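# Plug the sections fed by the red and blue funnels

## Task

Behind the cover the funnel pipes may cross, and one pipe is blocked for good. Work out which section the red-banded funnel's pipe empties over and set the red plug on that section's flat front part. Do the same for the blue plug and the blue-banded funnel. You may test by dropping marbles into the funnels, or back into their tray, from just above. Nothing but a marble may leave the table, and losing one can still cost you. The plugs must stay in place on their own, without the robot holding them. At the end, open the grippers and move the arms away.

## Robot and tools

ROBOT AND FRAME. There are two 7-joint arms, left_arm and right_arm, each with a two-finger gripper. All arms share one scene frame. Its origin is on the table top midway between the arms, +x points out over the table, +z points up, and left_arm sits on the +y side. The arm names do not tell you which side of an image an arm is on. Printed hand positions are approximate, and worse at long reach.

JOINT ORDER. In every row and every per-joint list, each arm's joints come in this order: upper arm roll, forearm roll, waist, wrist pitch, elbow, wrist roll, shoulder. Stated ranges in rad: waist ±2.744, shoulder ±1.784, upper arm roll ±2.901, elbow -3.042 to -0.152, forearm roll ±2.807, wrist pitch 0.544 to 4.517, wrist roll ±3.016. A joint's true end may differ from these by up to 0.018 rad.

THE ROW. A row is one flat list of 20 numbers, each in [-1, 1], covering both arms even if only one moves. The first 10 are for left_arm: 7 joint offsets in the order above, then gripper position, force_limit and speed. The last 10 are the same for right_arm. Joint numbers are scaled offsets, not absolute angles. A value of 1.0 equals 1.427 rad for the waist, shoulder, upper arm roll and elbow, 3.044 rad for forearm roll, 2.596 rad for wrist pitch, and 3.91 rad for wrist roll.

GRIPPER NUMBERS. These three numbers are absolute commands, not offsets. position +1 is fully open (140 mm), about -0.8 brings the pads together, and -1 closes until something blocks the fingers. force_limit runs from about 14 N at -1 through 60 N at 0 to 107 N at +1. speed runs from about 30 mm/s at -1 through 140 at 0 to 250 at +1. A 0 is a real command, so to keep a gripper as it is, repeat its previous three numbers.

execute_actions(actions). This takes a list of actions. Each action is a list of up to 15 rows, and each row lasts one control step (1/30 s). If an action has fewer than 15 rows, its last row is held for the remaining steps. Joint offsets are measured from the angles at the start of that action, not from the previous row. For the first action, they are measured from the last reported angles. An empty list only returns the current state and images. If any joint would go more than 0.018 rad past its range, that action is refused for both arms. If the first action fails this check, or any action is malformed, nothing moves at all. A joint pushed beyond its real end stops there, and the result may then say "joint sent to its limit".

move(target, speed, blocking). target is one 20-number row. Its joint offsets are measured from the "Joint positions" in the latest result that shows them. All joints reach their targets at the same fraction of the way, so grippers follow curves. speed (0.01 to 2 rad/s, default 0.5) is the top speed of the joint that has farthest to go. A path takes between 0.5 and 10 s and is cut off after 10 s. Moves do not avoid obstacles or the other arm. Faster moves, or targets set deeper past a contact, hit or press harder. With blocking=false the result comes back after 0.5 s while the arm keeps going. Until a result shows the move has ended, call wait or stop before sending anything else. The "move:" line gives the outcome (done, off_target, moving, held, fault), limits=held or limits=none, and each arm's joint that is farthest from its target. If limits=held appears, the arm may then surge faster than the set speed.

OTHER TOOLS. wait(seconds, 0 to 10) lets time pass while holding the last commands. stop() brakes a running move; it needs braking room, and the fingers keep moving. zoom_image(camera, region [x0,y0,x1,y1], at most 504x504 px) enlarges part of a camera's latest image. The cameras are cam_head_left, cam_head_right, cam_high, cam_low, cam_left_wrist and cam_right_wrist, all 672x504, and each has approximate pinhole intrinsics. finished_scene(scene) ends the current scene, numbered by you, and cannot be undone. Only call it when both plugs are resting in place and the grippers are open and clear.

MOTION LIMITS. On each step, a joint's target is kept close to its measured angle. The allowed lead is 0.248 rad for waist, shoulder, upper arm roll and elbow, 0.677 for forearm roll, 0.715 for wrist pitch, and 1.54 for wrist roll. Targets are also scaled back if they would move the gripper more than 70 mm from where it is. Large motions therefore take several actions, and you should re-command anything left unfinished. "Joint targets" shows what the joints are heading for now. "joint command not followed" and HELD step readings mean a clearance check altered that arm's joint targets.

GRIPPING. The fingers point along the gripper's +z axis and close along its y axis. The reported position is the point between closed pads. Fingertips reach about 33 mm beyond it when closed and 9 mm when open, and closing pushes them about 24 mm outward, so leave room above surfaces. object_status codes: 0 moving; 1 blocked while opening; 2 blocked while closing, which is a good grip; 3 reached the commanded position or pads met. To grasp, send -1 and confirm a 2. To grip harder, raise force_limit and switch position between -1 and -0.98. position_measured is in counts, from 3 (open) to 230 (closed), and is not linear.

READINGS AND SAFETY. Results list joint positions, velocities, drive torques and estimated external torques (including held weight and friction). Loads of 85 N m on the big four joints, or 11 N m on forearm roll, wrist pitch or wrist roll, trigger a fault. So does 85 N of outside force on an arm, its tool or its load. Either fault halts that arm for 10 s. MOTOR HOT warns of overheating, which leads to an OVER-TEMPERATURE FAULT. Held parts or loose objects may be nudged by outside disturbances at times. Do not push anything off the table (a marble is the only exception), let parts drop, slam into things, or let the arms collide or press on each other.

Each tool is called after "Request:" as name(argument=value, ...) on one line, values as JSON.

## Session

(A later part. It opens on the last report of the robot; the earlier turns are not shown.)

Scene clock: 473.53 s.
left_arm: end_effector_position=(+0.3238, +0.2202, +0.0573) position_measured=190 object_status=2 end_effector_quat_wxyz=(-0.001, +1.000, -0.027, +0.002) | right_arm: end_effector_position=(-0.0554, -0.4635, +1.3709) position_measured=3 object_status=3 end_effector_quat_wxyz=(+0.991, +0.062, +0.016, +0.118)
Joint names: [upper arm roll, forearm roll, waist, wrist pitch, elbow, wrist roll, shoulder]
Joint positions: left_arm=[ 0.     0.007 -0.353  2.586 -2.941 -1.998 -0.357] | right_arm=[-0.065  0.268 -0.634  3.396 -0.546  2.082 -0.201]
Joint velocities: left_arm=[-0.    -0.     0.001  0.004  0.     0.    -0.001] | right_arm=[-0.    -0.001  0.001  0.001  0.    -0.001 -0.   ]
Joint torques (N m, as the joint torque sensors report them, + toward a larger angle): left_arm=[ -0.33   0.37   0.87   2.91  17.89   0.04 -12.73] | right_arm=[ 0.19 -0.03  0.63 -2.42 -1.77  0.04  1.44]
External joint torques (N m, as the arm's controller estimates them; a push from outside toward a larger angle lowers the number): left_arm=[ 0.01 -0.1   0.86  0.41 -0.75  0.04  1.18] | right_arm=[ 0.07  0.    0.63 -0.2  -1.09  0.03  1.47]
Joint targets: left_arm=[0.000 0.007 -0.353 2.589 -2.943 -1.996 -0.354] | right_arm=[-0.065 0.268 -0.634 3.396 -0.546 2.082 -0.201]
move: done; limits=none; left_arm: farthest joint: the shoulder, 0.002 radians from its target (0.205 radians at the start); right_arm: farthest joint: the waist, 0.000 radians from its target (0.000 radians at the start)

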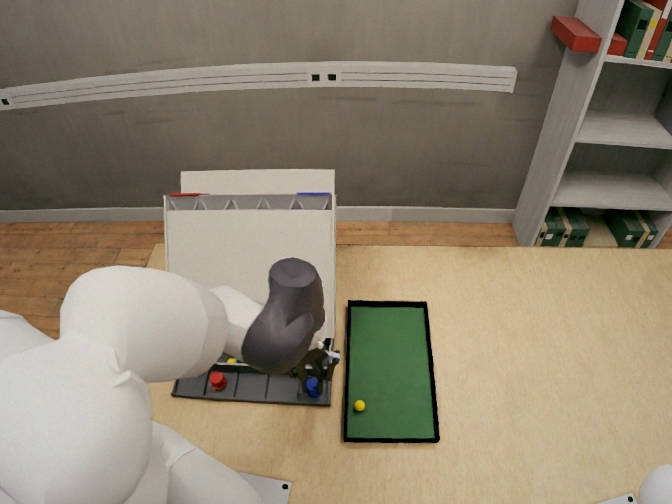

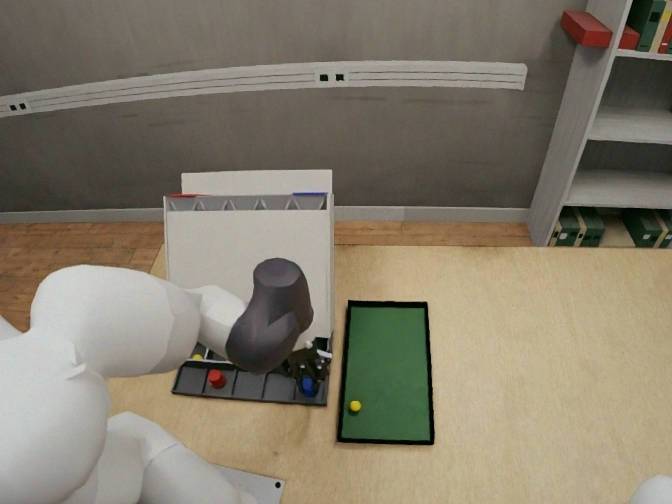

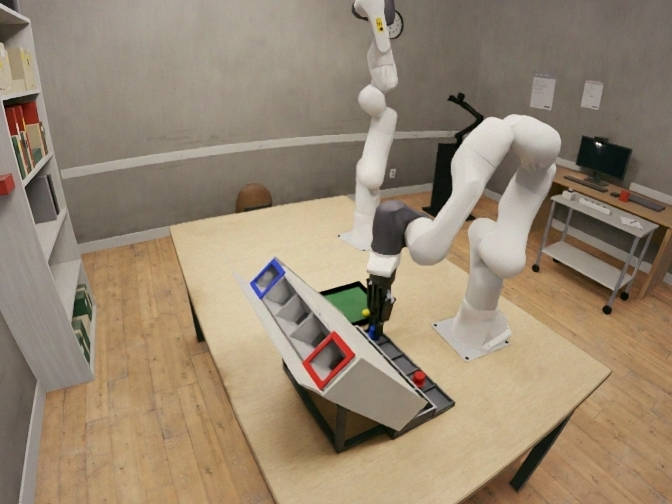

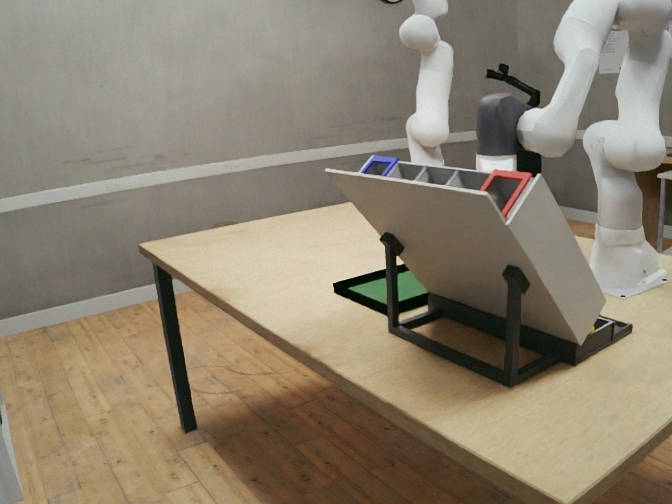

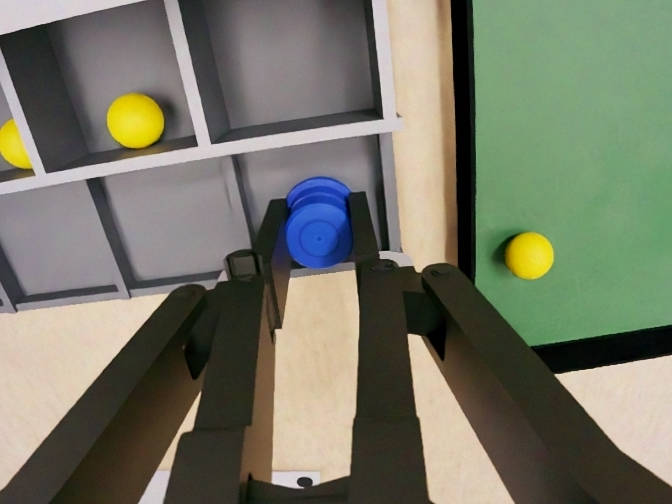

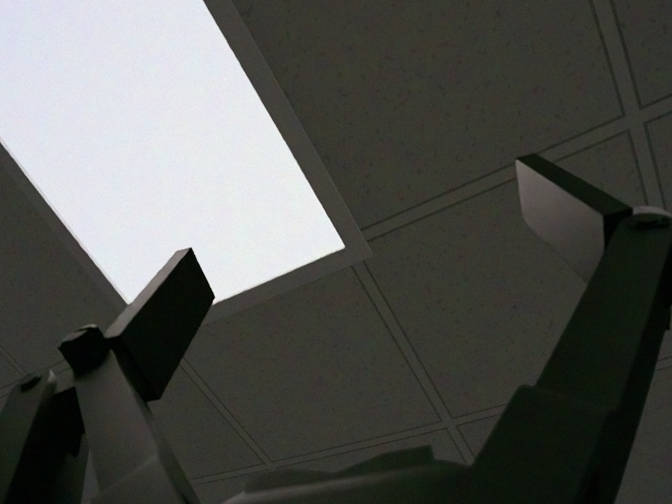

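Request:
execute_actions(actions=[[[0,0,0,0.0015,-0.0014,0,0.003,-1,-0.2,-0.65,0,0,0,0,0,0,0,1,-0.5,0.5],[0,0,0,0.002,-0.0014,0,0.004,-1,-0.2,-0.65,0,0,0,0,0,0,0,1,-0.5,0.5],[0,0,0,0.002,-0.0014,0,0.0045,-1,-0.2,-0.65,0,0,0,0,0,0,0,1,-0.5,0.5],[0,0,0,0.002,-0.0014,0,0.0045,-1,-0.2,-0.65,0,0,0,0,0,0,0,1,-0.5,0.5],[0,0,0,0.002,-0.0014,0,0.0045,-1,-0.2,-0.65,0,0,0,0,0,0,0,1,-0.5,0.5],[0,0,0,0.002,-0.0014,0,0.0045,-1,-0.2,-0.65,0,0,0,0,0,0,0,1,-0.5,0.5],[0,0,0,0.002,-0.0014,0,0.0045,-1,-0.2,-0.65,0,0,0,0,0,0,0,1,-0.5,0.5],[0,0,0,0.002,-0.0014,0,0.0045,-0.1,-0.2,0.3,0,0,0,0,0,0,0,1,-0.5,0.5]]])

Request:
move(target=[0,0,0,-0.272,0.159,0,-0.337,-0.1,-0.2,0.3,0,0,0,0,0,0,0,1,-0.5,0.5], speed=0.7)

Scene clock: 481.47 s.
left_arm: end_effector_position=(+0.3236, +0.2203, +0.0562) position_measured=141 object_status=0 end_effector_quat_wxyz=(-0.002, +1.000, -0.027, +0.001) | right_arm: end_effector_position=(-0.0554, -0.4635, +1.3709) position_measured=3 object_status=3 end_effector_quat_wxyz=(+0.991, +0.062, +0.016, +0.118)
Joint names: [upper arm roll, forearm roll, waist, wrist pitch, elbow, wrist roll, shoulder]
Joint positions: left_arm=[ 0.     0.007 -0.353  2.589 -2.941 -1.998 -0.353] | right_arm=[-0.065  0.268 -0.634  3.396 -0.546  2.082 -0.201]
Joint velocities: left_arm=[-0.     0.    -0.     0.001 -0.001 -0.     0.   ] | right_arm=[-0.001 -0.001  0.    -0.001  0.    -0.001  0.001]
Joint torques (N m, as the joint torque sensors report them, + toward a larger angle): left_arm=[ -0.8    0.37   1.16   2.84  17.61  -0.06 -13.11] | right_arm=[ 0.44 -0.07  0.71 -2.35 -1.64  0.04  1.21]
External joint torques (N m, as the arm's controller estimates them; a push from outside toward a larger angle lowers the number): left_arm=[-0.41 -0.1   1.2   0.34 -0.96 -0.06  0.9 ] | right_arm=[ 0.32 -0.04  0.71 -0.14 -0.92  0.03  1.17]
Joint targets: left_arm=[0.000 0.007 -0.353 2.591 -2.943 -1.998 -0.350] | right_arm=[-0.065 0.268 -0.634 3.396 -0.546 2.082 -0.201]
Step readings (joint positions):
0: left_arm=[0.000 0.007 -0.353 2.587 -2.941 -1.998 -0.356] | right_arm=[-0.065 0.268 -0.634 3.396 -0.546 2.082 -0.201]
1: left_arm=[0.000 0.007 -0.353 2.587 -2.941 -1.998 -0.356] | right_arm=[-0.065 0.268 -0.634 3.396 -0.546 2.082 -0.201]
2: left_arm=[0.000 0.007 -0.353 2.587 -2.941 -1.998 -0.356] | right_arm=[-0.065 0.268 -0.634 3.396 -0.546 2.082 -0.201]
4: left_arm=[0.000 0.007 -0.353 2.588 -2.941 -1.998 -0.354] | right_arm=[-0.065 0.268 -0.634 3.396 -0.546 2.082 -0.201]
8: left_arm=[0.000 0.007 -0.353 2.588 -2.941 -1.998 -0.353] | right_arm=[-0.065 0.268 -0.634 3.396 -0.546 2.082 -0.201]
15: Joint positions above

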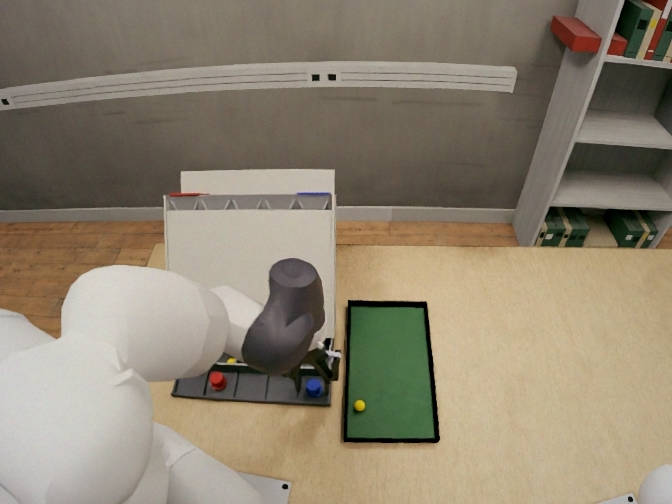

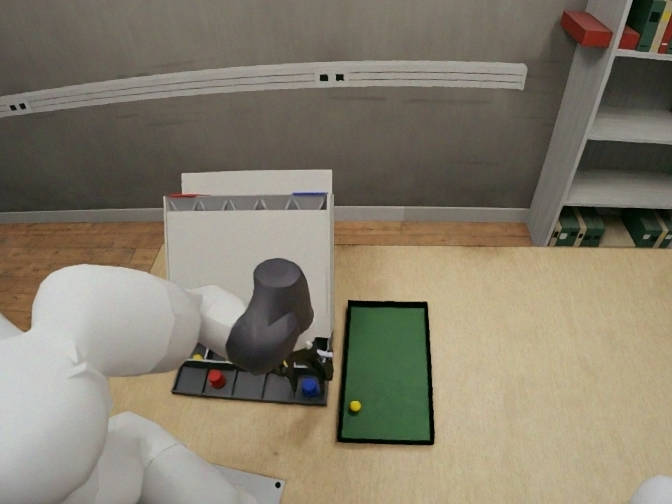

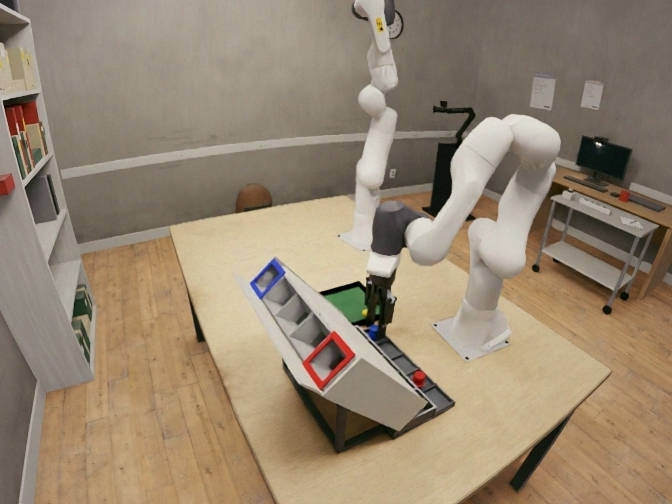

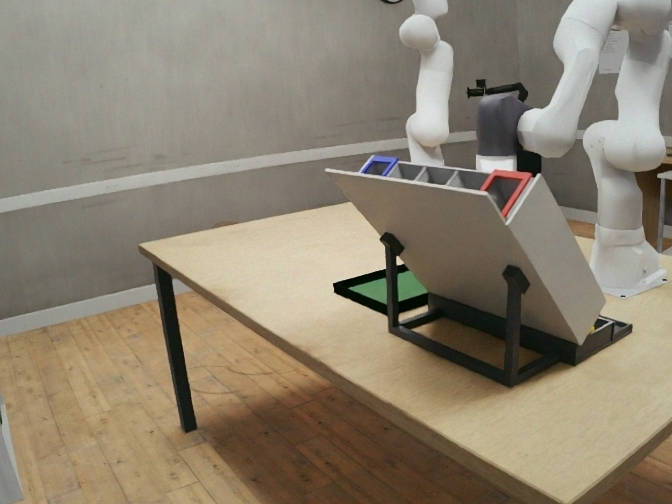

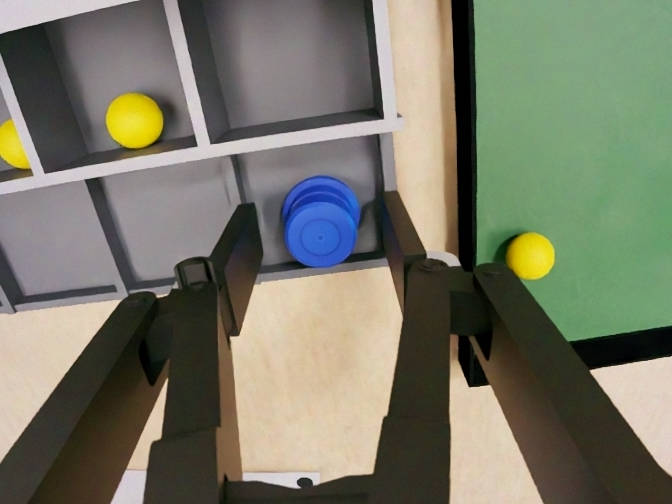

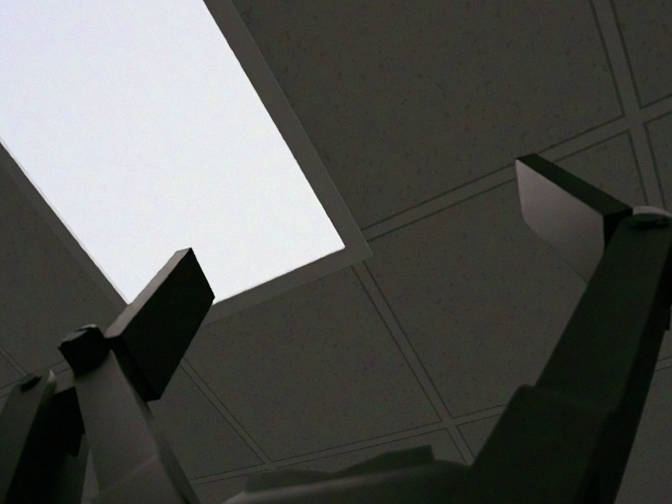

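Scene clock: 483.40 s.
left_arm: end_effector_position=(+0.3000, +0.2339, +0.2486) position_measured=141 object_status=3 end_effector_quat_wxyz=(-0.003, +1.000, -0.025, +0.002) | right_arm: end_effector_position=(-0.0554, -0.4635, +1.3709) position_measured=3 object_status=3 end_effector_quat_wxyz=(+0.991, +0.062, +0.016, +0.118)
Joint names: [upper arm roll, forearm roll, waist, wrist pitch, elbow, wrist roll, shoulder]
Joint positions: left_arm=[ 0.     0.007 -0.353  1.886 -2.715 -1.998 -0.831] | right_arm=[-0.065  0.268 -0.634  3.396 -0.546  2.082 -0.201]
Joint velocities: left_arm=[-0.    -0.001  0.001 -0.004  0.001  0.001 -0.   ] | right_arm=[-0.     0.     0.002  0.    -0.     0.001 -0.   ]
Joint torques (N m, as the joint torque sensors report them, + toward a larger angle): left_arm=[-1.39  0.83 -0.17  2.29 25.37 -0.05 -6.38] | right_arm=[ 0.32 -0.03  0.76 -2.46 -1.65  0.03  1.16]
External joint torques (N m, as the arm's controller estimates them; a push from outside toward a larger angle lowers the number): left_arm=[-0.62 -0.03 -0.15 -0.24  0.85 -0.05 -2.07] | right_arm=[ 0.18  0.    0.75 -0.25 -0.94  0.02  1.14]
Joint targets: left_arm=[0.000 0.007 -0.353 1.883 -2.714 -1.998 -0.833] | right_arm=[-0.065 0.268 -0.634 3.396 -0.546 2.082 -0.201]
move: done; limits=none; left_arm: farthest joint: the wrist pitch, 0.003 radians from its target (0.706 radians at the start); right_arm: farthest joint: the waist, 0.000 radians from its target (0.000 radians at the start)

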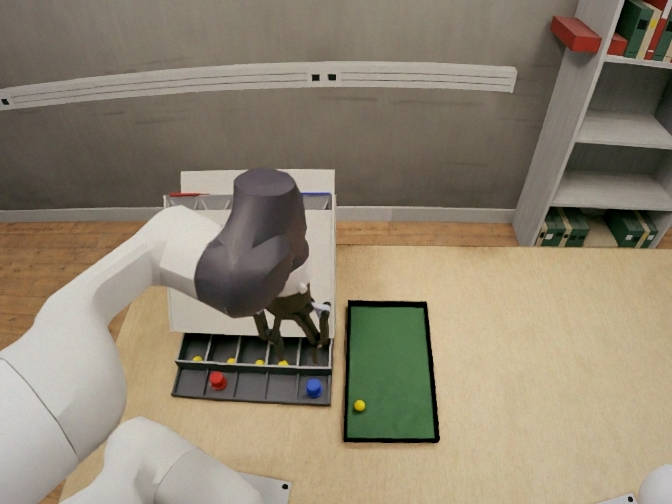

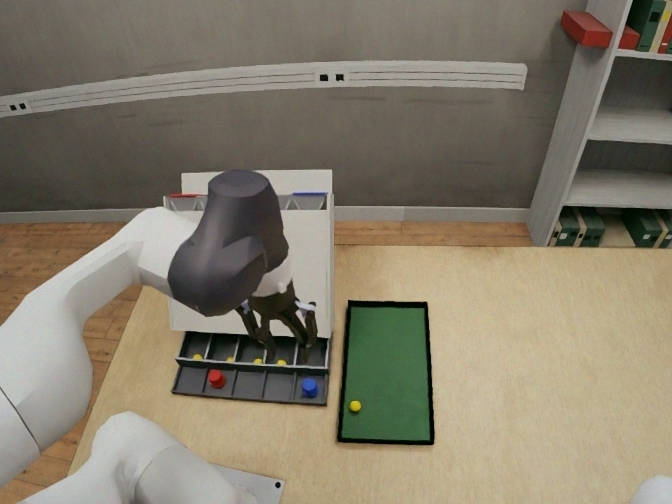

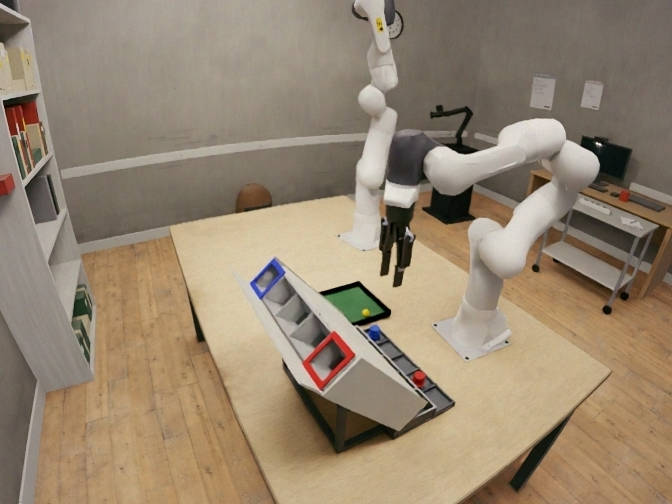

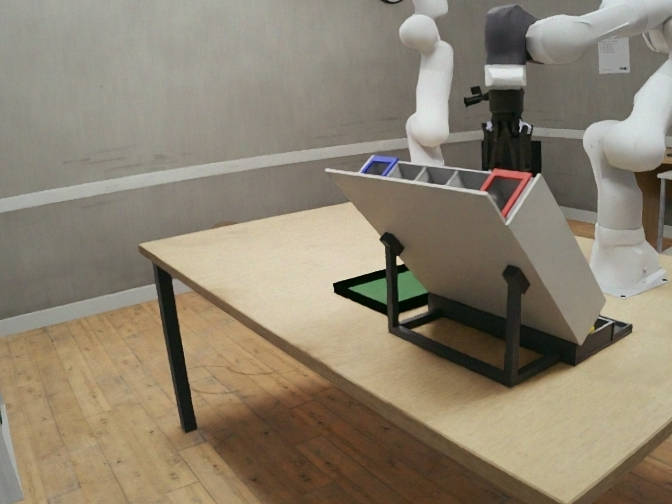

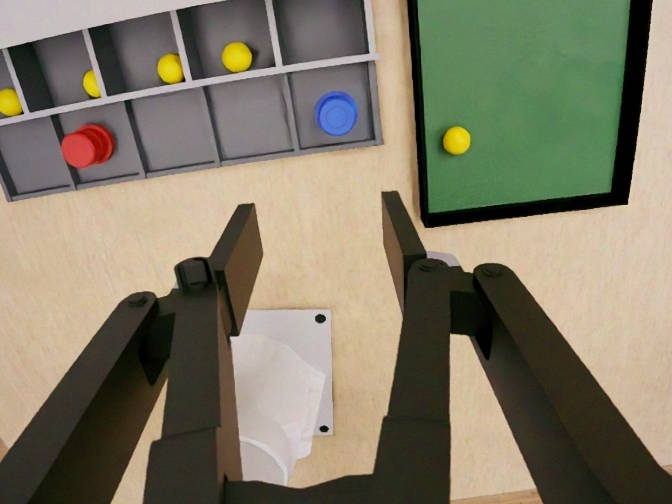

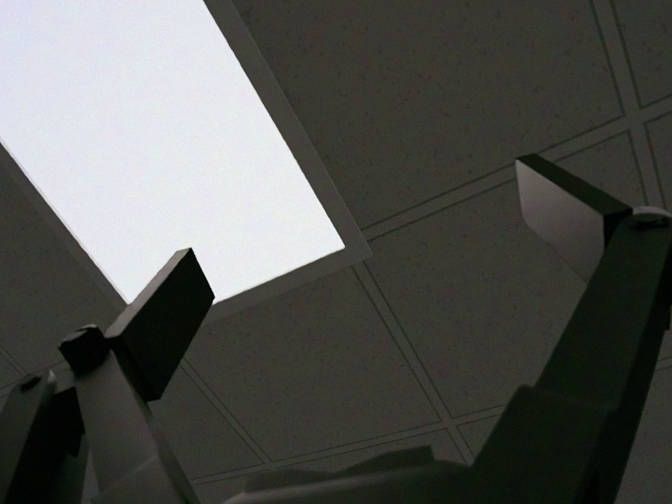

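Both plugs are standing upright, red on S2 and blue on S5, and the arm is clear.

Request:
finished_scene(scene=2)

The scene is finished: the task was done.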